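# Seat the red block flush onto the blue block

## Task

Push the red block down onto the blue block so that it is fully seated, resting flush rather than perched on the blue block's studs, with both blocks left on the table. The two must be closely aligned and the press needs real force. It only counts if the joint holds by itself after the robot lets go, so release the red block and move the gripper away at the end.

## Robot and tools

Robot: one six-joint arm (wxai_follower) with a two-finger parallel gripper and a camera on the wrist. Two fixed head cameras also watch the table. Objects may occasionally be tugged out of the grip or nudged by outside disturbances.

Frames: the scene frame has its origin on the table surface beneath the arm base, +z upward, and +y toward the left when facing along +x. The base itself may sit slightly tilted. In the gripper's own frame the fingers extend along +x and close along y. end_effector_position is the spot midway between the finger pads, roughly 3 to 4 cm short of the fingertips. The reported hand position can be inaccurate, increasingly so at long reach.

execute_actions: argument actions is a list holding zero or one item. An empty list only reports the current state. An item with rows (and optional steps) is a motion: rows is a single list of 1 to 15 rows for the one arm, each row holding 7 numbers; each row is used for one control step of 1/30 s, steps (1 to 15, default 15) sets how many steps run, and the final row repeats to fill them. An item with only steps (up to 300) is a wait with no new command; your reply time counts toward it. Optional pictures (boolean) controls whether camera images come back; they do by default. A refused call moves nothing.

Row layout, in this order: waist, shoulder, elbow, wrist pitch, wrist yaw, wrist roll, then gripper opening. The six joint numbers are absolute target angles in radians, the same values Joint positions reports, not offsets. Stated ranges: waist -3.054 to 3.054, shoulder 0.000 to 3.142, elbow 0.000 to 2.356, wrist pitch -1.571 to 1.571, wrist yaw -1.571 to 1.571, wrist roll -3.142 to 3.142. A call is refused if any target exceeds a range end by over 0.010 rad while also being further out than that joint's last reported angle. True ends may differ from the stated ones by up to 0.010 rad; targets beyond the true end are clipped there, and a "joint sent to its limit" line appears (possibly referring to an earlier, still-running action). Missing that line does not prove there is room left.

Opening is an absolute value in [-1, 1]: +1 is fully open (pad gap 0.088 m), empty fingers touch near -0.80, and anything lower closes no further. Closing from fully open takes at least about 0.5 s. Below about +1 the fingers move until grip_measured equals your number. To hold a part, command roughly 0.07 under grip_measured; a smaller difference grips more gently. Readings carry a constant offset of up to about 1 mm, and under full squeeze read up to about 3 mm (0.061 on the opening scale) narrower than the real pad spacing. Parts thinner than about 3 mm receive proportionally less force. Pad force tops out around 34 to 49 N each, with a brief spike at first contact.

Motion limits: each step, the target sent to a joint is held within a lead of its measured angle: 0.211 rad for waist, shoulder and elbow, 0.213 for wrist pitch, 0.267 for wrist yaw, 0.228 for wrist roll. If targets would put the gripper over 70 mm from its measured spot, all targets are pulled back proportionally. Large moves therefore take several calls or a wait. Friction can leave a joint short of its target, especially at long reach, and tiny changes may not move it at all, so check Joint positions after each move. Between calls the arm keeps heading for the last row sent until it has nearly stopped (a blocked or very slow joint counts as stopped) or a step is HELD; to push further you must send a new action. Fingers still in motion finish moving.

Result lines: the state line gives end_effector_position (m), end_effector_quat_wxyz and linear/angular velocities (m/s, rad/s) in the scene frame. Joint positions and Joint velocities list the six joints in row order (rad, rad/s) followed by the pad gap (m, m/s). grip_measured is the measured opening on the command scale. "joint command not followed" means a clearance check altered or blocked targets on some steps (mounting blocks and posts count as arm). HELD flags steps where your row was partly or wholly not sent. MOTOR HOT warns from 50 °C; at 95 °C an OVER-TEMPERATURE FAULT holds the arm until it cools, and if it does not cool within 30 to 60 s the arm and gripper lose power and go limp. Holding loads heats motors even while you think.

Load limits (N m): waist 17.6, shoulder 21.8, elbow 21.7, wrist pitch 5.74, wrist yaw 5.72, wrist roll 5.36, held weight included. Reaching one triggers a torque fault: the arm halts for 10 s and drops the rest of the call. So press firmly enough to seat the block but build force gradually.

zoom_image: camera is one of cam_head_left, cam_head_right, cam_wrist; region is [x0, y0, x1, y1] in pixels of that camera's latest image, origin top-left, at most 504 by 504. It returns a magnified view.

read_manual: optional section, only "licences"; returns licence text and moves nothing.

finished_scene: scene is the integer number of the current scene; it ends and grades it irreversibly. The goal must hold at that moment. Replying without any tool call also ends the run.

Cameras: cam_head_left, cam_head_right and cam_wrist, each 504x504, listed in that order in results. Calibration is pinhole plus radial distortion with K and T_world_to_cam mapping the scene frame to OpenCV camera axes; the wrist camera's pose follows from the reported joints. Actual cameras can deviate by up to about 2.3 degrees and 9 mm.

Avoid: knocking or placing anything off the table (fails the task), dropping parts, slamming or striking objects, excessive pushing force, long loaded holds that overheat motors, and finishing while still gripping. Move smoothly and efficiently; release and lift clear before ending.

Each tool is called after "Request:" as name(argument=value, ...) on one line, values as JSON.

## Session

Request:
execute_actions(actions=[])

Scene clock: 0.00 s of 11933.50 s.
end_effector_position=(+0.1076, -0.0907, +0.2330) grip_measured=+0.853 end_effector_quat_wxyz=(+0.569, +0.517, +0.587, +0.256) end_effector_velocity=(-0.005, +0.001, -0.001) end_effector_angular_velocity=(-0.003, -0.004, +0.026)
Joint positions: [ 0.461  0.724  0.943 -1.484 -0.247  0.642  0.081]
Joint velocities: [-0.002 -0.002 -0.002 -0.022 -0.007 -0.022 -0.   ]
Heat: hottest waist 24 °C (+0.0 °C/min).

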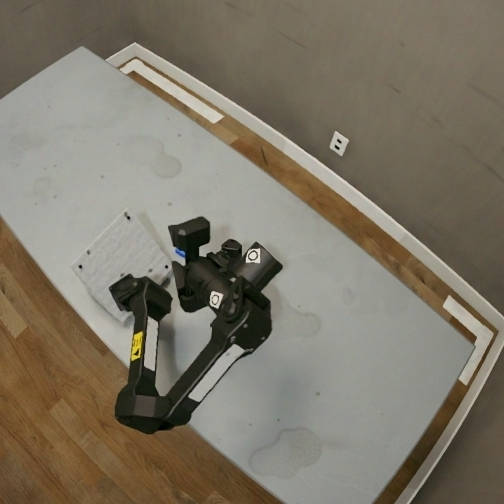

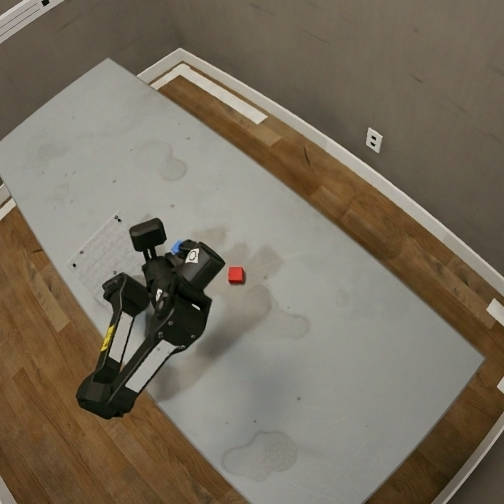

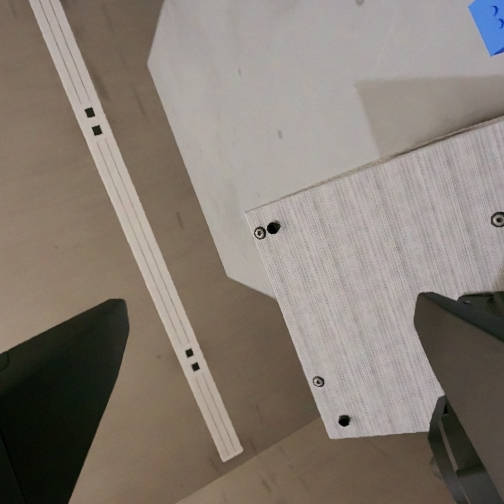

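Request:
execute_actions(actions=[{"rows":[[0.344,1.454,1.153,-1.374,0.826,0,1]]}], pictures=false)

Request:
execute_actions(actions=[{"steps":40}])

Scene clock: 20.63 s of 11933.50 s.
end_effector_position=(+0.2392, -0.1702, +0.1221) grip_measured=+1.000 end_effector_quat_wxyz=(+0.705, -0.038, +0.703, +0.089) end_effector_velocity=(+0.041, -0.065, -0.049) end_effector_angular_velocity=(-0.781, +0.048, +0.328)
Joint positions: [ 0.344  1.435  1.145 -1.373  0.752  0.014  0.088]
Joint velocities: [-0.007  0.3   -0.002  0.007  0.755 -0.125  0.   ]
Heat: hottest waist 24 °C (+0.0 °C/min).
Steps of this call (steps 1 to 90: nothing new was sent; then 17.13 s passed at rest; steps 91 to 105: all 15 steps of this action). Readings (joint positions):
91: [0.449 0.745 0.960 -1.486 -0.217 0.604]
92: [0.423 0.782 0.997 -1.465 -0.144 0.550]
94: [0.382 0.893 1.085 -1.400 0.001 0.425]
98: [0.352 1.120 1.145 -1.382 0.307 0.167]
105: the state above

Scene clock: 21.97 s of 11933.50 s.
end_effector_position=(+0.2420, -0.1788, +0.1202) grip_measured=+1.000 end_effector_quat_wxyz=(+0.704, -0.070, +0.703, +0.071) end_effector_velocity=(-0.003, +0.001, -0.001) end_effector_angular_velocity=(+0.005, +0.011, +0.015)
Joint positions: [ 0.344  1.447  1.145 -1.373  0.823  0.002  0.088]
Joint velocities: [-0.002 -0.002 -0.007 -0.007 -0.007 -0.007  0.   ]
Heat: hottest waist 24 °C (+0.0 °C/min).
Steps of this call (steps 1 to 30: the robot went on to your last target; steps 31 to 40: nothing new was sent). Readings (joint positions):
1: [0.344 1.441 1.145 -1.373 0.775 0.011]
2: [0.344 1.442 1.145 -1.373 0.790 0.008]
4: [0.344 1.442 1.145 -1.373 0.808 0.006]
8: [0.344 1.446 1.145 -1.373 0.819 0.003]
40: the state above
The arm was judged still, so your last target was given up. Only a new action makes it travel on or press farther. Fingers that are still opening or closing keep moving.
camera_calibration (this result's frames):
cam_wrist: T_world_to_cam=[[0.178536, -0.983693, 0.0217437, -0.214842], [-0.916711, -0.15827, 0.366868, 0.181765], [-0.357444, -0.085432, -0.930019, 0.25624], [0, 0, 0, 1]] pos_world=[0.296575, -0.16068, 0.176295]

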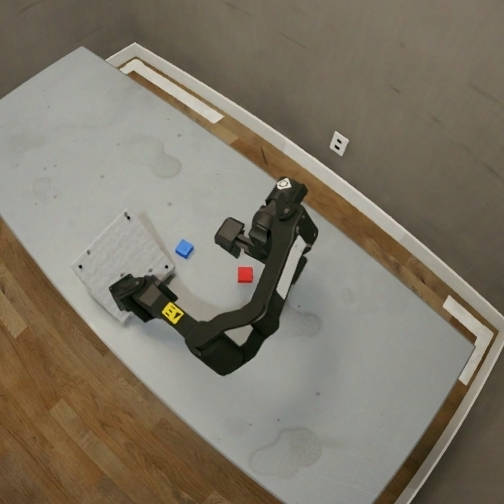

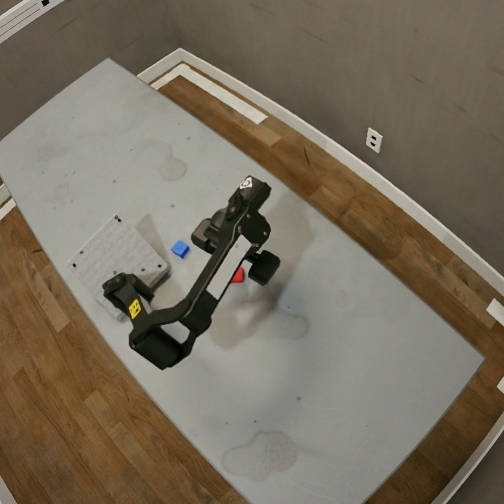

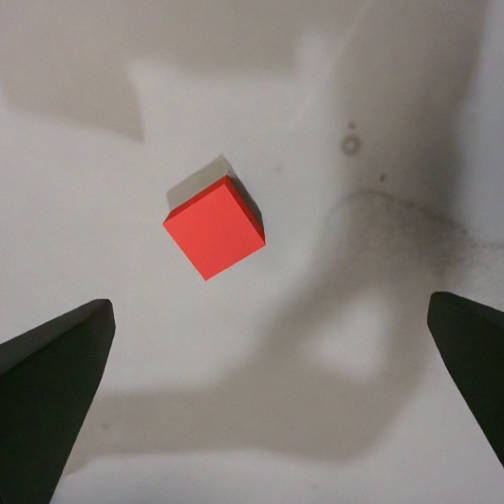

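Request:
execute_actions(actions=[{"rows":[[0.32,1.454,1.12,-1.31,0.827,-0.15,1],[0.3,1.454,1.09,-1.26,0.827,-0.3,1],[0.28,1.454,1.06,-1.2,0.827,-0.45,1],[0.25,1.454,1.02,-1.14,0.827,-0.6,1],[0.227,1.454,0.981,-1.075,0.827,-0.73,1]]}], pictures=false)

Request:
execute_actions(actions=[{"rows":[[0.165,1.455,0.888,-0.914,0.827,-0.82,1]]}], pictures=false)

Request:
execute_actions(actions=[{"steps":15}])

Scene clock: 36.10 s of 11933.50 s.
end_effector_position=(+0.2484, -0.1670, +0.0737) grip_measured=+1.000 end_effector_quat_wxyz=(+0.663, -0.253, +0.657, +0.254) end_effector_velocity=(-0.003, +0.003, -0.005) end_effector_angular_velocity=(+0.005, +0.007, +0.217)
Joint positions: [ 0.229  1.453  0.992 -1.081  0.825 -0.708  0.088]
Joint velocities: [-0.012 -0.002 -0.022  0.022 -0.007 -0.227  0.   ]
Heat: hottest waist 25 °C (+1.7 °C/min).
Steps of this call (steps 1 to 90: nothing new was sent; then 10.63 s passed at rest; steps 91 to 105: all 15 steps of this action). Readings (joint positions):
91: [0.341 1.447 1.144 -1.364 0.823 -0.030]
92: [0.334 1.447 1.137 -1.336 0.823 -0.091]
94: [0.304 1.447 1.103 -1.252 0.825 -0.222]
98: [0.238 1.452 1.010 -1.121 0.825 -0.482]
105: the state above

Scene clock: 36.60 s of 11933.50 s.
end_effector_position=(+0.2458, -0.1610, +0.0475) grip_measured=+1.000 end_effector_quat_wxyz=(+0.661, -0.260, +0.655, +0.257) end_effector_velocity=(-0.002, -0.001, -0.001) end_effector_angular_velocity=(-0.007, +0.011, +0.015)
Joint positions: [ 0.166  1.453  0.898 -0.917  0.826 -0.817  0.088]
Joint velocities: [-0.002  0.002 -0.002 -0.007  0.007 -0.007  0.   ]
Heat: hottest waist 25 °C (+1.6 °C/min).
Steps of this call (steps 1 to 15: all 15 steps of this action). Readings (joint positions):
1: [0.223 1.452 0.977 -1.046 0.825 -0.735]
2: [0.207 1.449 0.956 -0.997 0.825 -0.760]
4: [0.180 1.452 0.922 -0.959 0.826 -0.791]
8: [0.167 1.453 0.899 -0.925 0.826 -0.812]
15: the state above

Scene clock: 37.10 s of 11933.50 s.
end_effector_position=(+0.2458, -0.1610, +0.0474) grip_measured=+1.000 end_effector_quat_wxyz=(+0.661, -0.260, +0.655, +0.257) end_effector_velocity=(-0.005, -0.001, -0.000) end_effector_angular_velocity=(-0.007, +0.017, +0.022)
Joint positions: [ 0.166  1.453  0.897 -0.916  0.826 -0.818  0.088]
Joint velocities: [-0.002 -0.002 -0.002 -0.022  0.007 -0.007  0.   ]
Heat: hottest waist 25 °C (+1.6 °C/min).
Steps of this call (steps 1 to 15: the robot went on to your last target). Readings (joint positions):
1: [0.166 1.453 0.897 -0.917 0.826 -0.817]
2: [0.166 1.453 0.897 -0.917 0.826 -0.818]
4: [0.166 1.453 0.897 -0.916 0.826 -0.818]
8: [0.166 1.453 0.897 -0.916 0.826 -0.818]
15: the state above
The arm was judged still, so your last target was given up. Only a new action makes it travel on or press farther. Fingers that are still opening or closing keep moving.
camera_calibration (this result's frames):
cam_wrist: T_world_to_cam=[[0.666033, -0.745344, 0.0293796, -0.278195], [-0.701892, -0.6129, 0.362906, 0.0889642], [-0.252483, -0.262329, -0.931362, 0.137183], [0, 0, 0, 1]] pos_world=[0.282366, -0.116837, 0.103654]

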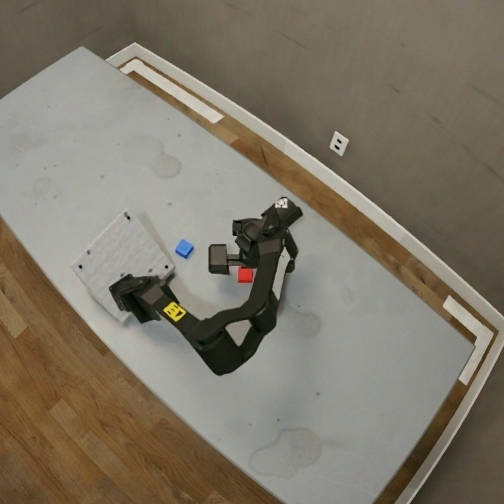

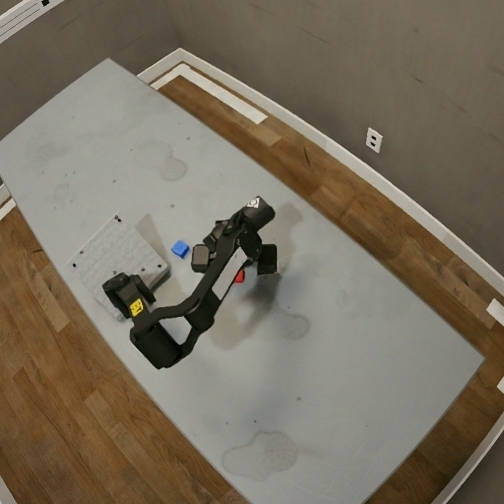

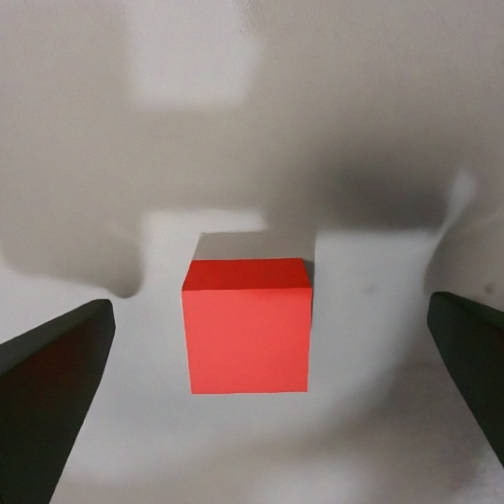

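Request:
execute_actions(actions=[{"rows":[[0.165,1.455,0.878,-0.914,0.827,-0.82,0.5],[0.165,1.455,0.878,-0.914,0.827,-0.82,0.5],[0.165,1.455,0.878,-0.914,0.827,-0.82,0.3],[0.165,1.455,0.878,-0.914,0.827,-0.82,-0.28]]}], pictures=false)

Request:
execute_actions(actions=[{"steps":15}])

Request:
zoom_image(camera="cam_head_left", region=[140,200,280,320])

Scene clock: 42.93 s of 11933.50 s.
end_effector_position=(+0.2435, -0.1591, +0.0459) grip_measured=-0.179 end_effector_quat_wxyz=(+0.658, -0.262, +0.656, +0.260) end_effector_velocity=(-0.001, +0.004, -0.001) end_effector_angular_velocity=(+0.022, -0.001, +0.019)
Joint positions: [ 0.166  1.453  0.887 -0.915  0.826 -0.818  0.03 ]
Joint velocities: [-0.002 -0.002 -0.007  0.007 -0.022 -0.022 -0.   ]
Heat: hottest waist 25 °C (+1.4 °C/min).
Steps of this call (steps 1 to 90: nothing new was sent; then 2.33 s passed at rest; steps 91 to 105: all 15 steps of this action). Readings (joint positions):
91: [0.166 1.453 0.896 -0.915 0.826 -0.818]
92: [0.166 1.453 0.894 -0.915 0.826 -0.818]
94: [0.166 1.453 0.890 -0.915 0.826 -0.818]
98: [0.166 1.453 0.887 -0.915 0.826 -0.818]
105: the state above

Scene clock: 43.43 s of 11933.50 s.
end_effector_position=(+0.2435, -0.1591, +0.0459) grip_measured=-0.179 end_effector_quat_wxyz=(+0.658, -0.262, +0.656, +0.260) end_effector_velocity=(+0.000, -0.000, +0.000) end_effector_angular_velocity=(+0.007, -0.007, -0.003)
Joint positions: [ 0.166  1.453  0.887 -0.915  0.826 -0.818  0.03 ]
Joint velocities: [-0.002 -0.007 -0.002  0.007 -0.007 -0.007 -0.   ]
Heat: hottest waist 25 °C (+1.4 °C/min).
Steps of this call (steps 1 to 15: the robot went on to your last target). Readings (joint positions):
1: [0.166 1.453 0.887 -0.915 0.826 -0.818]
2: [0.166 1.453 0.887 -0.915 0.826 -0.818]
4: [0.166 1.453 0.887 -0.915 0.826 -0.818]
8: [0.166 1.453 0.887 -0.915 0.826 -0.818]
15: the state above
The arm was judged still, so your last target was given up. Only a new action makes it travel on or press farther. Fingers that are still opening or closing keep moving.
camera_calibration (this result's frames):
cam_wrist: T_world_to_cam=[[0.671454, -0.740604, 0.0255952, -0.275613], [-0.695458, -0.617843, 0.36689, 0.0864687], [-0.255906, -0.26415, -0.929912, 0.136157], [0, 0, 0, 1]] pos_world=[0.28004, -0.11473, 0.101944]

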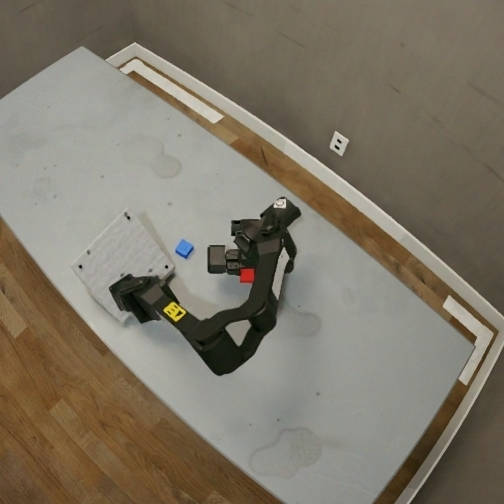

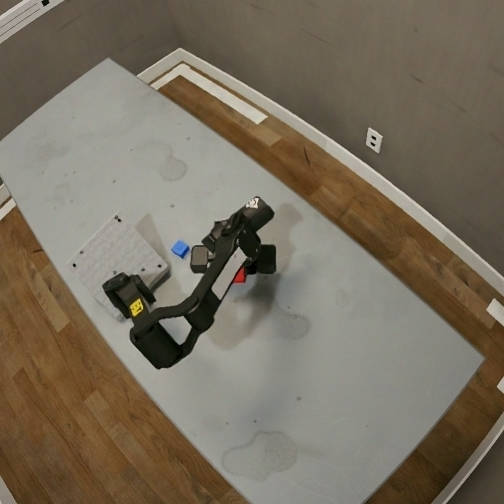

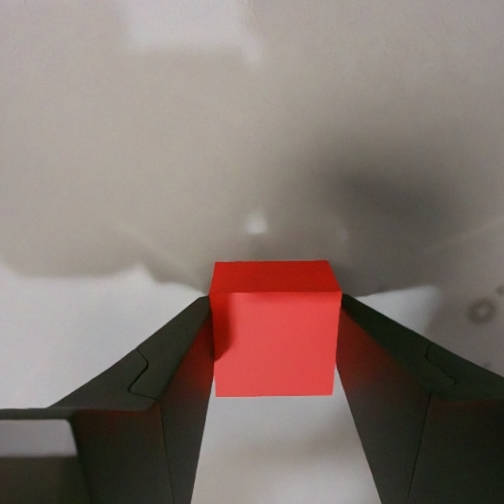

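Region (140, 200, 280, 320) of cam_head_left's 504x504 image, scaled by 3.600, with more detail than that image has; it fills the top 432 rows of this view, and the rest is white.

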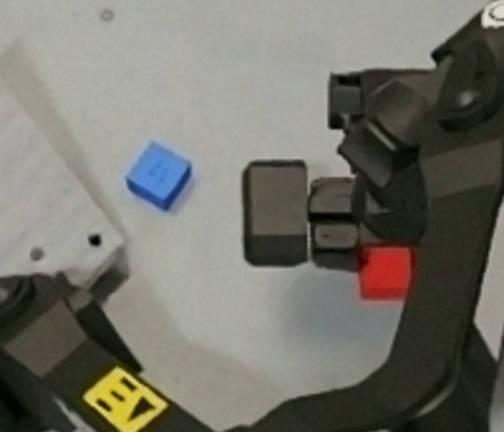

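Request:
execute_actions(actions=[{"rows":[[0.19,1.455,0.92,-0.97,0.827,-0.8,-0.28],[0.21,1.455,0.95,-1.03,0.827,-0.75,-0.28],[0.23,1.455,0.98,-1.08,0.827,-0.7,-0.28],[0.26,1.455,1.02,-1.14,0.827,-0.6,-0.28],[0.3,1.455,1.06,-1.2,0.827,-0.5,-0.28],[0.34,1.46,1.1,-1.3,0.827,-0.2,-0.28]]}], pictures=false)

Request:
execute_actions(actions=[{"rows":[[0.4,1.5,1.06,-1.28,0.81,-0.1,-0.28],[0.46,1.54,1.02,-1.25,0.79,0,-0.28],[0.52,1.58,0.98,-1.23,0.77,0.1,-0.28],[0.58,1.62,0.95,-1.2,0.75,0.2,-0.28],[0.64,1.66,0.91,-1.18,0.73,0.3,-0.28],[0.7,1.7,0.87,-1.15,0.71,0.4,-0.28],[0.75,1.74,0.84,-1.13,0.7,0.5,-0.28],[0.787,1.787,0.802,-1.11,0.687,0.55,-0.28]]}], pictures=false)

Request:
execute_actions(actions=[{"steps":20}])

Scene clock: 61.50 s of 11933.50 s.
end_effector_position=(+0.2435, -0.1683, +0.1076) grip_measured=-0.179 end_effector_quat_wxyz=(+0.694, -0.144, +0.690, +0.143) end_effector_velocity=(-0.006, -0.000, +0.004) end_effector_angular_velocity=(+0.004, +0.020, -0.232)
Joint positions: [ 0.335  1.454  1.086 -1.292  0.826 -0.224  0.03 ]
Joint velocities: [ 0.012 -0.002  0.007 -0.051 -0.007  0.271 -0.   ]
Heat: hottest waist 26 °C (+2.0 °C/min).
Steps of this call (steps 1 to 90: nothing new was sent; then 14.57 s passed at rest; steps 91 to 105: all 15 steps of this action). Readings (joint positions):
91: [0.168 1.453 0.890 -0.923 0.826 -0.816]
92: [0.175 1.453 0.899 -0.951 0.826 -0.801]
94: [0.203 1.453 0.931 -1.033 0.826 -0.731]
98: [0.306 1.455 1.052 -1.220 0.826 -0.473]
105: the state above

Scene clock: 62.00 s of 11933.50 s.
end_effector_position=(+0.1990, -0.0101, +0.0902) grip_measured=-0.179 end_effector_quat_wxyz=(+0.701, -0.095, +0.701, +0.092) end_effector_velocity=(+0.008, +0.020, +0.005) end_effector_angular_velocity=(+0.066, -0.067, -0.418)
Joint positions: [ 0.777  1.778  0.813 -1.117  0.691  0.514  0.03 ]
Joint velocities: [ 0.042 -0.002 -0.007  0.095 -0.022  0.388 -0.   ]
Heat: hottest waist 26 °C (+2.0 °C/min).
Steps of this call (steps 1 to 15: all 15 steps of this action). Readings (joint positions):
1: [0.340 1.459 1.085 -1.294 0.827 -0.196]
2: [0.361 1.470 1.079 -1.286 0.826 -0.144]
4: [0.442 1.515 1.043 -1.248 0.802 -0.017]
8: [0.642 1.663 0.920 -1.170 0.733 0.206]
15: the state above

Scene clock: 62.67 s of 11933.50 s.
end_effector_position=(+0.1990, -0.0087, +0.0905) grip_measured=-0.179 end_effector_quat_wxyz=(+0.703, -0.084, +0.701, +0.081) end_effector_velocity=(-0.000, +0.000, -0.001) end_effector_angular_velocity=(+0.009, +0.007, -0.002)
Joint positions: [ 0.783  1.78   0.812 -1.112  0.69   0.548  0.03 ]
Joint velocities: [-0.007 -0.002 -0.002  0.007 -0.007 -0.007 -0.   ]
Heat: hottest waist 26 °C (+2.0 °C/min).
Steps of this call (steps 1 to 20: the robot went on to your last target). Readings (joint positions):
1: [0.779 1.778 0.813 -1.114 0.691 0.525]
2: [0.780 1.778 0.813 -1.114 0.691 0.532]
4: [0.782 1.779 0.813 -1.113 0.691 0.540]
8: [0.783 1.780 0.813 -1.112 0.691 0.546]
20: the state above
camera_calibration (this result's frames):
cam_wrist: T_world_to_cam=[[0.211761, -0.976963, 0.0264794, -0.046149], [-0.91146, -0.187641, 0.366104, 0.178952], [-0.352701, -0.101662, -0.930197, 0.226677], [0, 0, 0, 1]] pos_world=[0.252829, 0.0115371, 0.146561]

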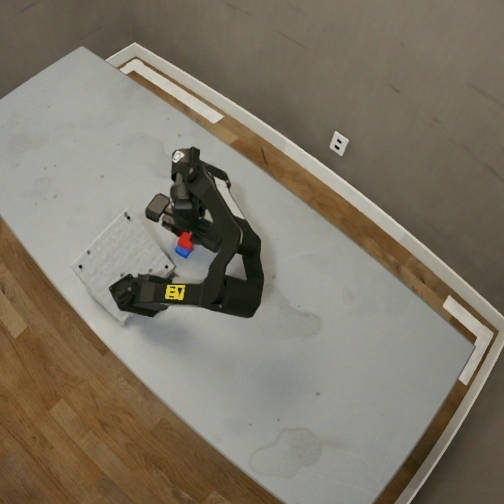

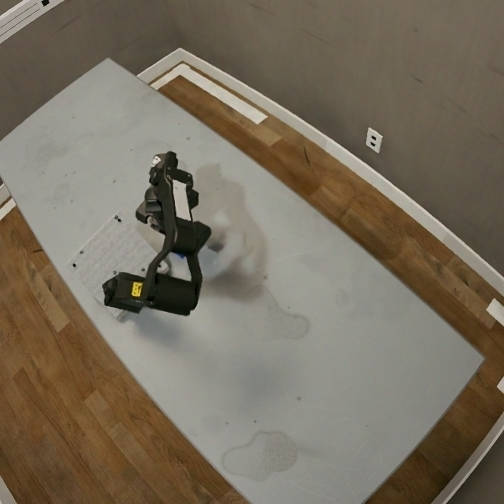

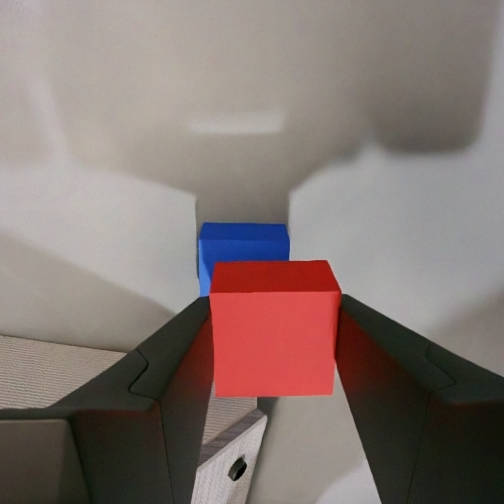

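Request:
execute_actions(actions=[{"rows":[[0.775,1.795,0.785,-1.08,0.695,0.555,-0.28],[0.775,1.795,0.785,-1.08,0.695,0.555,-0.28],[0.767,1.802,0.768,-1.05,0.699,0.555,-0.28],[0.767,1.802,0.768,-1.05,0.699,0.555,-0.28],[0.759,1.809,0.751,-1.017,0.701,0.556,-0.28]]}], pictures=false)

Request:
execute_actions(actions=[{"steps":15}])

Request:
zoom_image(camera="cam_wrist", region=[180,190,370,330])

Request:
zoom_image(camera="cam_head_left", region=[155,220,215,270])

Scene clock: 73.23 s of 11933.50 s.
end_effector_position=(+0.1960, -0.0020, +0.0747) grip_measured=-0.179 end_effector_quat_wxyz=(+0.704, -0.070, +0.703, +0.071) end_effector_velocity=(-0.003, +0.000, -0.002) end_effector_angular_velocity=(+0.007, +0.005, +0.004)
Joint positions: [ 0.76   1.802  0.762 -1.02   0.698  0.553  0.03 ]
Joint velocities: [-0.002 -0.007 -0.012  0.007 -0.007 -0.007 -0.   ]
Heat: hottest waist 26 °C (+2.0 °C/min).
Steps of this call (steps 1 to 15: the robot went on to your last target; steps 16 to 90: nothing new was sent; then 7.07 s passed at rest; steps 91 to 105: all 15 steps of this action). Readings (joint positions):
91: [0.782 1.781 0.810 -1.106 0.690 0.548]
92: [0.781 1.782 0.806 -1.097 0.690 0.550]
94: [0.776 1.788 0.794 -1.075 0.692 0.551]
98: [0.762 1.801 0.767 -1.033 0.696 0.553]
105: the state above

Scene clock: 73.73 s of 11933.50 s.
end_effector_position=(+0.1894, -0.0030, +0.0686) grip_measured=-0.179 end_effector_quat_wxyz=(+0.697, -0.077, +0.709, +0.070) end_effector_velocity=(+0.087, +0.013, +0.041) end_effector_angular_velocity=(+0.052, -0.279, -0.159)
Joint positions: [ 0.754  1.81   0.739 -1.014  0.697  0.558  0.03 ]
Joint velocities: [ 0.027 -0.002  0.208  0.081  0.139 -0.007  0.   ]
Heat: hottest waist 26 °C (+2.0 °C/min).
Steps of this call (steps 1 to 15: the robot went on to your last target). Readings (joint positions):
1: [0.760 1.802 0.762 -1.020 0.698 0.554]
2: [0.760 1.802 0.761 -1.020 0.698 0.554]
4: [0.760 1.802 0.761 -1.019 0.698 0.554]
8: [0.751 1.810 0.736 -1.043 0.674 0.559]
15: the state above
camera_calibration (this result's frames):
cam_wrist: T_world_to_cam=[[0.187328, -0.981783, 0.0317921, -0.0337494], [-0.908443, -0.16084, 0.385826, 0.177354], [-0.373683, -0.101157, -0.922024, 0.206918], [0, 0, 0, 1]] pos_world=[0.24476, 0.0163223, 0.123429]

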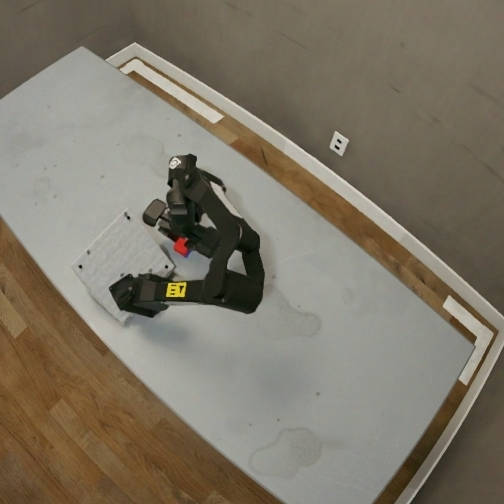

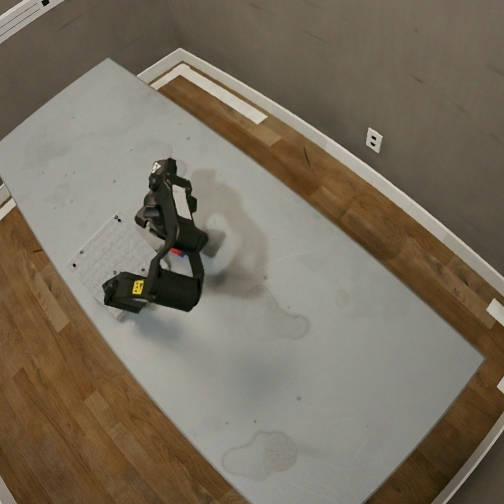

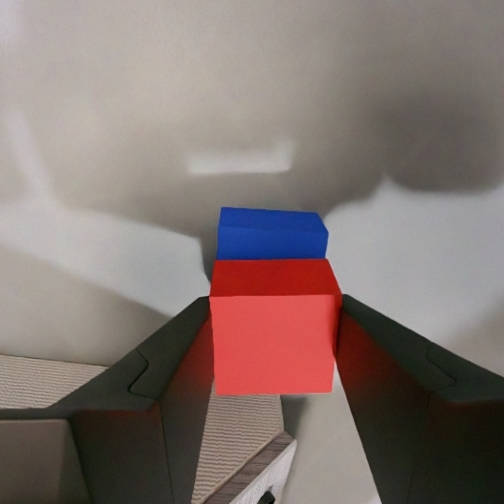

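Region (180, 190, 370, 330) of cam_wrist's 504x504 image, scaled by 2.653, with more detail than that image has; it fills the top 371 rows of this view, and the rest is white.

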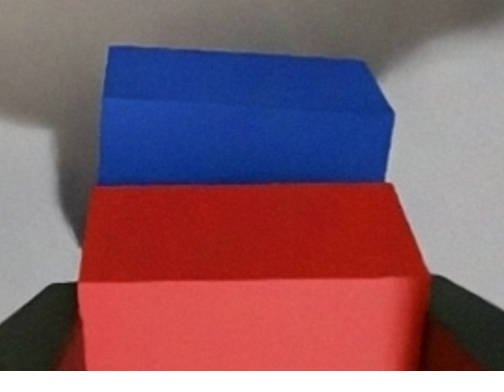

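Region (155, 220, 215, 270) of cam_head_left's 504x504 image, scaled by 8.400, with more detail than that image has.

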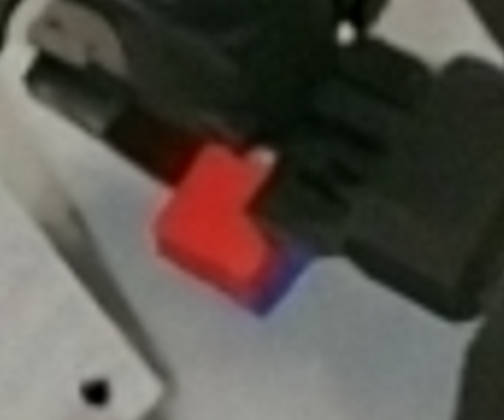

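Tugged; block slightly pitched. Recover, and rotate 4° more.

Request:
execute_actions(actions=[{"rows":[[0.765,1.797,0.772,-1.019,0.7,0.62,-0.28]]}])

Request:
zoom_image(camera="cam_wrist", region=[180,190,370,330])

Scene clock: 83.03 s of 11933.50 s.
end_effector_position=(+0.1957, -0.0016, +0.0740) grip_measured=-0.179 end_effector_quat_wxyz=(+0.707, -0.050, +0.704, +0.048) end_effector_velocity=(-0.000, +0.001, -0.000) end_effector_angular_velocity=(+0.009, +0.003, -0.014)
Joint positions: [ 0.761  1.806  0.759 -1.017  0.7    0.617  0.03 ]
Joint velocities: [-0.002 -0.002 -0.002  0.007 -0.007  0.007 -0.   ]
Heat: hottest waist 27 °C (+2.0 °C/min).
Steps of this call (steps 1 to 15: the robot went on to your last target; steps 16 to 90: nothing new was sent; then 5.80 s passed at rest; steps 91 to 105: all 15 steps of this action). Readings (joint positions):
91: [0.756 1.810 0.747 -1.016 0.700 0.569]
92: [0.758 1.810 0.749 -1.017 0.700 0.584]
94: [0.760 1.809 0.754 -1.017 0.700 0.602]
98: [0.761 1.806 0.759 -1.017 0.700 0.614]
105: the state above
camera_calibration (this result's frames):
cam_wrist: T_world_to_cam=[[0.118177, -0.992672, 0.0252241, -0.0197287], [-0.925121, -0.100834, 0.366039, 0.186126], [-0.360813, -0.0665927, -0.930258, 0.212532], [0, 0, 0, 1]] pos_world=[0.251205, 0.0133368, 0.130078]

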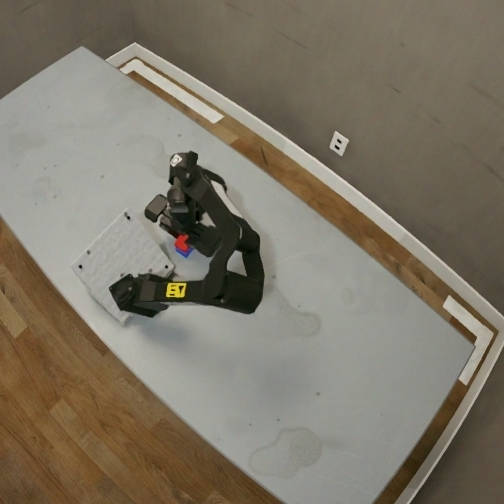

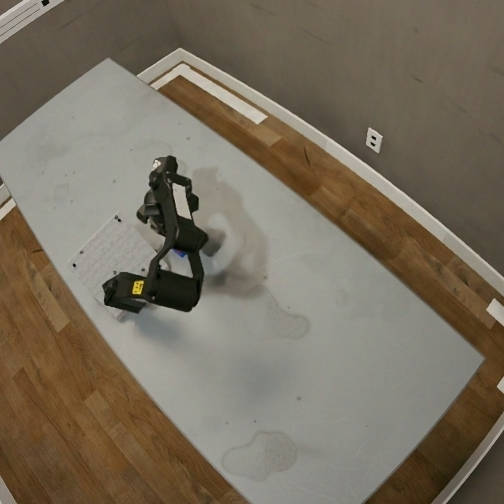

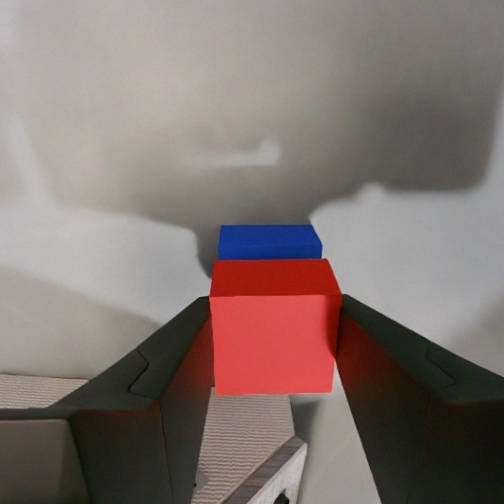

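Region (180, 190, 370, 330) of cam_wrist's 504x504 image, scaled by 2.653, with more detail than that image has; it fills the top 371 rows of this view, and the rest is white.

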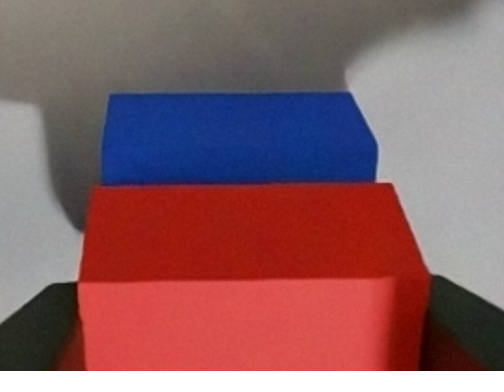

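Request:
execute_actions(actions=[{"rows":[[0.755,1.81,0.745,-1.005,0.705,0.608,-0.28],[0.755,1.81,0.745,-1.005,0.705,0.608,-0.28],[0.749,1.81,0.74,-0.995,0.708,0.602,-0.28],[0.749,1.81,0.74,-0.995,0.708,0.602,-0.28],[0.742,1.811,0.734,-0.984,0.71,0.596,-0.28]]}])

Request:
zoom_image(camera="cam_wrist", region=[180,190,370,330])

Scene clock: 88.63 s of 11933.50 s.
end_effector_position=(+0.1963, -0.0022, +0.0689) grip_measured=-0.179 end_effector_quat_wxyz=(+0.707, -0.047, +0.704, +0.048) end_effector_velocity=(-0.004, -0.003, -0.000) end_effector_angular_velocity=(-0.006, +0.019, +0.049)
Joint positions: [ 0.743  1.804  0.744 -0.986  0.707  0.598  0.03 ]
Joint velocities: [-0.002 -0.002 -0.002 -0.022 -0.007 -0.037  0.   ]
Heat: hottest waist 27 °C (+2.0 °C/min).
Steps of this call (steps 1 to 15: the robot went on to your last target; steps 16 to 140: nothing new was sent; then 0.43 s passed at rest; steps 141 to 155: all 15 steps of this action). Readings (joint positions):
141: [0.761 1.801 0.766 -1.017 0.699 0.618]
142: [0.760 1.801 0.765 -1.014 0.699 0.616]
144: [0.756 1.801 0.759 -1.006 0.702 0.611]
148: [0.745 1.804 0.747 -0.991 0.706 0.601]
155: the state above
camera_calibration (this result's frames):
cam_wrist: T_world_to_cam=[[0.113561, -0.993284, 0.022164, -0.0190762], [-0.925951, -0.0977236, 0.364782, 0.188759], [-0.360166, -0.0619479, -0.930829, 0.207899], [0, 0, 0, 1]] pos_world=[0.251826, 0.012377, 0.125085]

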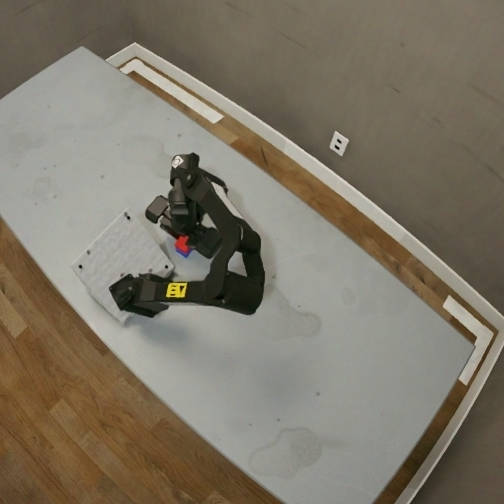

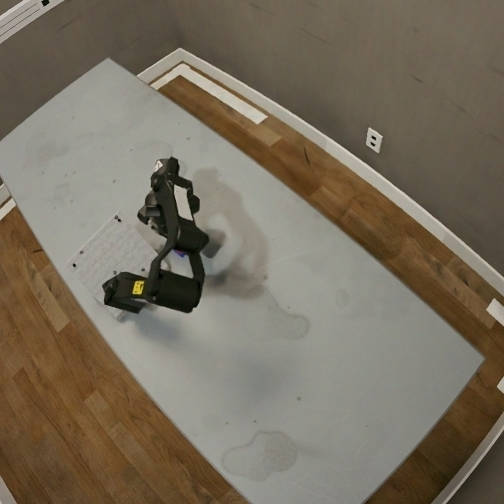

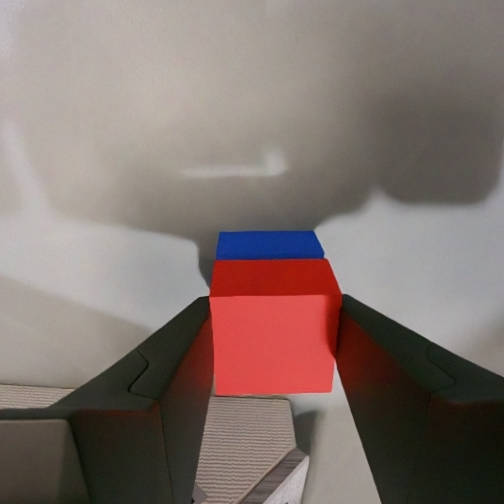

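Region (180, 190, 370, 330) of cam_wrist's 504x504 image, scaled by 2.653, with more detail than that image has; it fills the top 371 rows of this view, and the rest is white.

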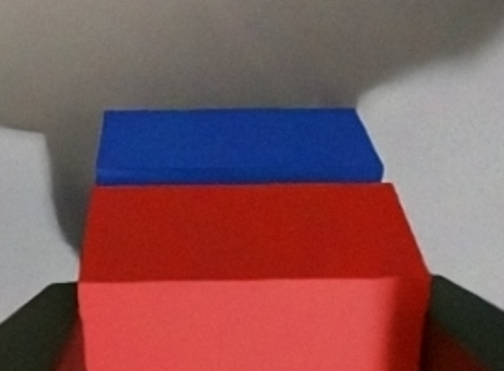

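Request:
execute_actions(actions=[{"rows":[[0.739,1.815,0.728,-0.978,0.712,0.592,-0.3],[0.739,1.815,0.728,-0.978,0.712,0.592,-0.3],[0.735,1.815,0.725,-0.97,0.713,0.588,-0.3],[0.735,1.815,0.725,-0.97,0.713,0.588,-0.3],[0.73,1.816,0.721,-0.962,0.715,0.583,-0.3],[0.73,1.816,0.721,-0.962,0.715,0.583,-0.3],[0.73,1.816,0.721,-0.962,0.715,0.583,-0.3],[0.722,1.822,0.713,-0.96,0.716,0.581,-0.3]]}])

Request:
zoom_image(camera="cam_wrist", region=[180,190,370,330])

Scene clock: 97.50 s of 11933.50 s.
end_effector_position=(+0.1957, -0.0016, +0.0660) grip_measured=-0.179 end_effector_quat_wxyz=(+0.707, -0.050, +0.704, +0.050) end_effector_velocity=(+0.002, +0.003, -0.000) end_effector_angular_velocity=(+0.016, -0.006, +0.006)
Joint positions: [ 0.737  1.807  0.734 -0.97   0.709  0.584  0.03 ]
Joint velocities: [-0.002 -0.002 -0.002  0.022 -0.007 -0.022 -0.   ]
Heat: hottest waist 27 °C (+2.0 °C/min).
Steps of this call (steps 1 to 15: the robot went on to your last target; steps 16 to 90: nothing new was sent; then 5.37 s passed at rest; steps 91 to 105: all 15 steps of this action). Readings (joint positions):
91: [0.742 1.804 0.743 -0.985 0.708 0.598]
92: [0.742 1.805 0.742 -0.983 0.708 0.596]
94: [0.739 1.807 0.738 -0.978 0.709 0.594]
98: [0.737 1.807 0.736 -0.971 0.709 0.587]
105: the state above
camera_calibration (this result's frames):
cam_wrist: T_world_to_cam=[[0.121652, -0.992321, 0.0223402, -0.019937], [-0.92521, -0.105217, 0.364576, 0.189117], [-0.359426, -0.065021, -0.930906, 0.204843], [0, 0, 0, 1]] pos_world=[0.251024, 0.0134335, 0.122188]

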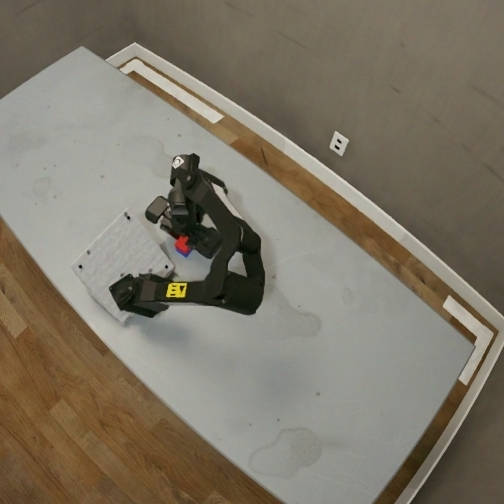

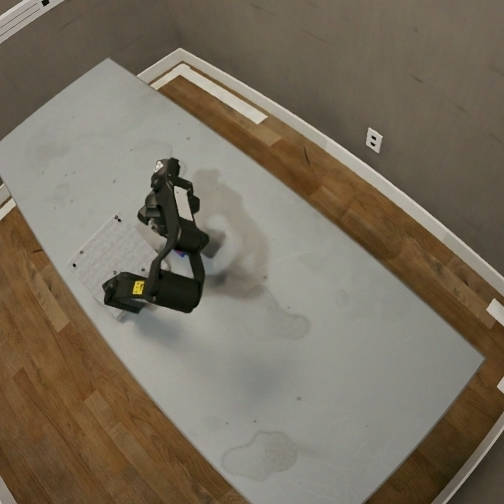

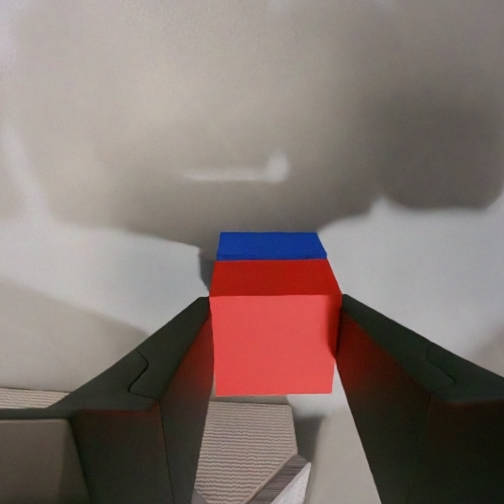

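Region (180, 190, 370, 330) of cam_wrist's 504x504 image, scaled by 2.653, with more detail than that image has; it fills the top 371 rows of this view, and the rest is white.

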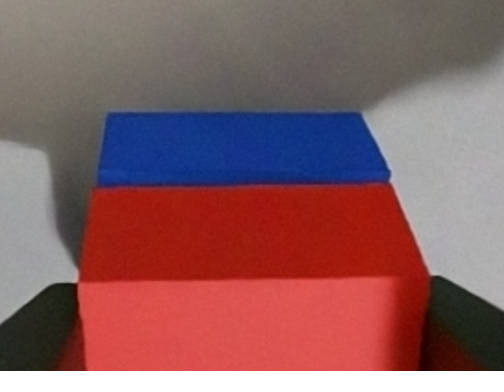

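On studs, ~0.4 mm left. Push harder with slight -y bias.

Request:
execute_actions(actions=[{"rows":[[0.715,1.828,0.705,-0.962,0.72,0.587,-0.3],[0.715,1.828,0.705,-0.962,0.72,0.587,-0.3],[0.708,1.834,0.697,-0.962,0.72,0.587,-0.3],[0.708,1.834,0.697,-0.962,0.72,0.587,-0.3],[0.7,1.84,0.689,-0.96,0.72,0.587,-0.3],[0.7,1.84,0.689,-0.96,0.72,0.587,-0.3],[0.69,1.848,0.68,-0.958,0.72,0.587,-0.3]]}])

Request:
zoom_image(camera="cam_wrist", region=[180,190,370,330])

Scene clock: 103.37 s of 11933.50 s.
end_effector_position=(+0.1939, -0.0018, +0.0639) grip_measured=-0.179 end_effector_quat_wxyz=(+0.704, -0.052, +0.706, +0.050) end_effector_velocity=(-0.003, -0.003, -0.003) end_effector_angular_velocity=(-0.014, +0.010, +0.014)
Joint positions: [ 0.734  1.81   0.728 -0.967  0.709  0.584  0.03 ]
Joint velocities: [-0.007  0.002 -0.007 -0.007  0.007 -0.007 -0.   ]
Heat: hottest waist 27 °C (+2.0 °C/min).
Steps of this call (steps 1 to 15: the robot went on to your last target; steps 16 to 90: nothing new was sent; then 2.37 s passed at rest; steps 91 to 105: all 15 steps of this action). Readings (joint positions):
91: [0.737 1.807 0.733 -0.969 0.710 0.583]
92: [0.737 1.807 0.733 -0.969 0.710 0.583]
94: [0.736 1.808 0.731 -0.968 0.710 0.583]
98: [0.734 1.810 0.728 -0.967 0.709 0.584]
105: the state above
camera_calibration (this result's frames):
cam_wrist: T_world_to_cam=[[0.123307, -0.992051, 0.0251212, -0.0204176], [-0.922585, -0.105274, 0.371152, 0.187305], [-0.365557, -0.0689422, -0.928232, 0.203205], [0, 0, 0, 1]] pos_world=[0.249605, 0.0134725, 0.119616]

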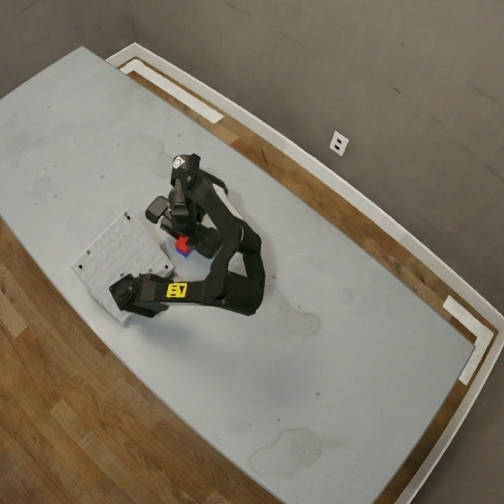

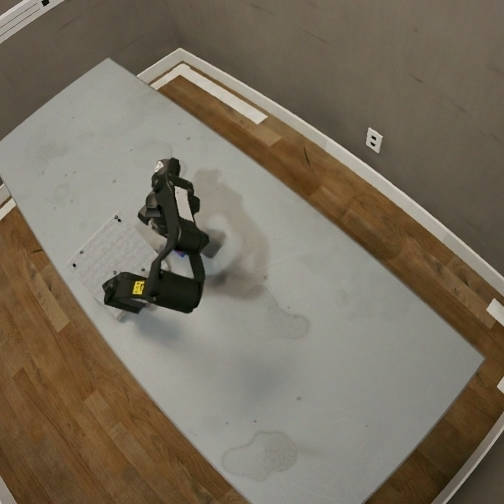

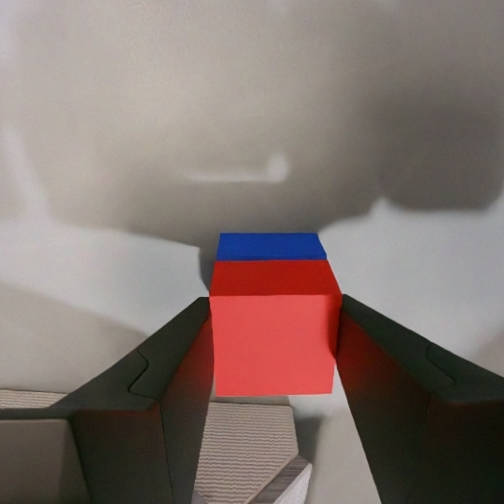

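Region (180, 190, 370, 330) of cam_wrist's 504x504 image, scaled by 2.653, with more detail than that image has; it fills the top 371 rows of this view, and the rest is white.

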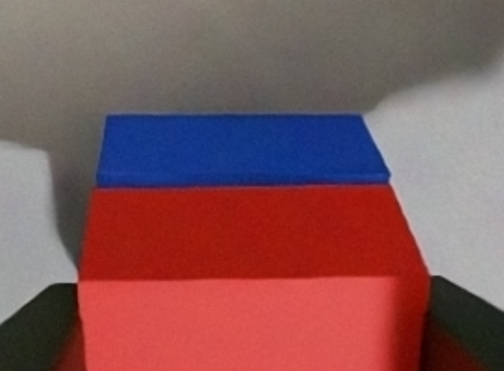

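Centred now, ~25 N. More.

Request:
execute_actions(actions=[{"rows":[[0.682,1.854,0.672,-0.955,0.722,0.585,-0.3],[0.682,1.854,0.672,-0.955,0.722,0.585,-0.3],[0.682,1.854,0.672,-0.955,0.722,0.585,-0.3],[0.674,1.86,0.663,-0.952,0.722,0.583,-0.3],[0.674,1.86,0.663,-0.952,0.722,0.583,-0.3],[0.674,1.86,0.663,-0.952,0.722,0.583,-0.3],[0.665,1.867,0.654,-0.95,0.722,0.58,-0.3]]}])

Request:
zoom_image(camera="cam_wrist", region=[180,190,370,330])

Scene clock: 109.37 s of 11933.50 s.
end_effector_position=(+0.1958, -0.0014, +0.0663) grip_measured=-0.179 end_effector_quat_wxyz=(+0.708, -0.050, +0.703, +0.050) end_effector_velocity=(-0.001, +0.002, +0.000) end_effector_angular_velocity=(+0.022, +0.009, -0.002)
Joint positions: [ 0.74   1.806  0.734 -0.969  0.711  0.584  0.03 ]
Joint velocities: [-0.002 -0.007 -0.002  0.007 -0.022 -0.007  0.   ]
Heat: hottest waist 26 °C (+1.0 °C/min).
A step of this action was HELD (marked below), so the robot has no last target. The arm can still carry out the HELD step.
Steps of this call (steps 1 to 15: the robot went on to your last target; steps 16 to 90: nothing new was sent; then 2.50 s passed at rest; steps 91 to 105: all 15 steps of this action). Readings (joint positions):
91: [0.733 1.811 0.728 -0.967 0.709 0.584]
92: [0.732 1.811 0.727 -0.967 0.709 0.584]
94: [0.737 1.806 0.734 -0.969 0.709 0.584] HELD
95: [0.739 1.806 0.734 -0.969 0.711 0.584] HELD
96: [0.740 1.806 0.734 -0.969 0.711 0.584] HELD
97: [0.740 1.806 0.734 -0.969 0.711 0.584] HELD
98: [0.740 1.806 0.734 -0.969 0.711 0.584] HELD
99: [0.740 1.806 0.734 -0.969 0.711 0.584] HELD
100: [0.740 1.806 0.734 -0.969 0.711 0.584] HELD
101: [0.740 1.806 0.734 -0.969 0.711 0.584] HELD
102: [0.740 1.806 0.734 -0.969 0.711 0.584] HELD
103: [0.740 1.806 0.734 -0.969 0.711 0.584] HELD
104: [0.740 1.806 0.734 -0.969 0.711 0.584] HELD
105: the state above HELD
joint command not followed: on one or more control steps a check withheld the commanded joint targets, and the robot was not sent them on those steps. On the call's last step the targets were still withheld.
cause: the commanded joint targets would bring two parts of the arm too close to each other (joints 1 (waist) to 6 (wrist roll) lie between them); next, command targets that bring no two parts of the arm closer together.
camera_calibration (this result's frames):
cam_wrist: T_world_to_cam=[[0.122237, -0.992226, 0.02337, -0.020022], [-0.926277, -0.105592, 0.361747, 0.189498], [-0.356467, -0.065866, -0.931983, 0.204647], [0, 0, 0, 1]] pos_world=[0.250925, 0.0136224, 0.122645]

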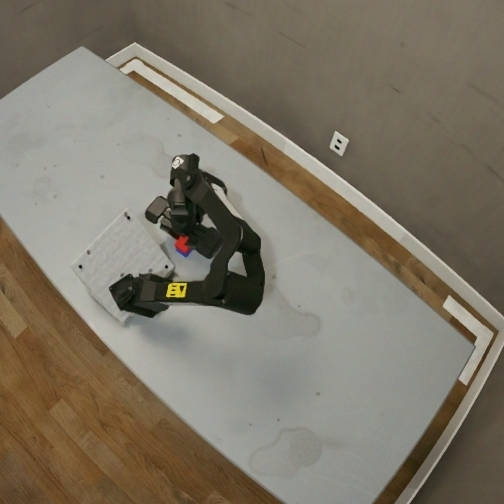

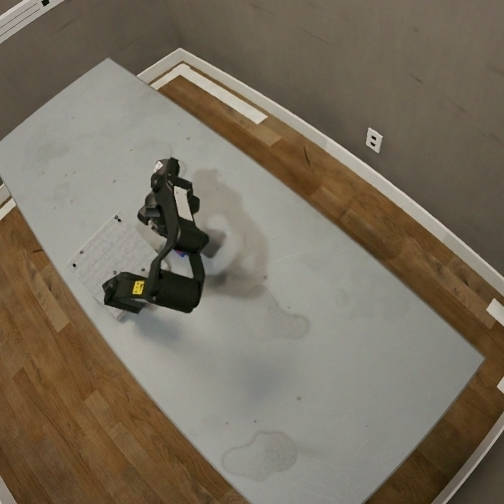

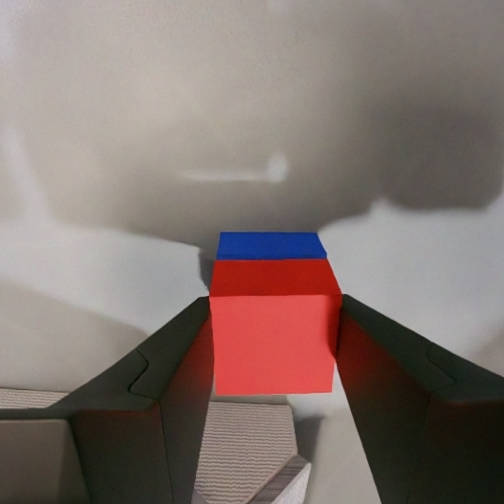

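Region (180, 190, 370, 330) of cam_wrist's 504x504 image, scaled by 2.653, with more detail than that image has; it fills the top 371 rows of this view, and the rest is white.

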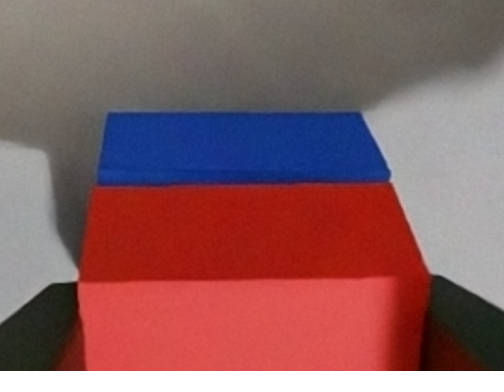

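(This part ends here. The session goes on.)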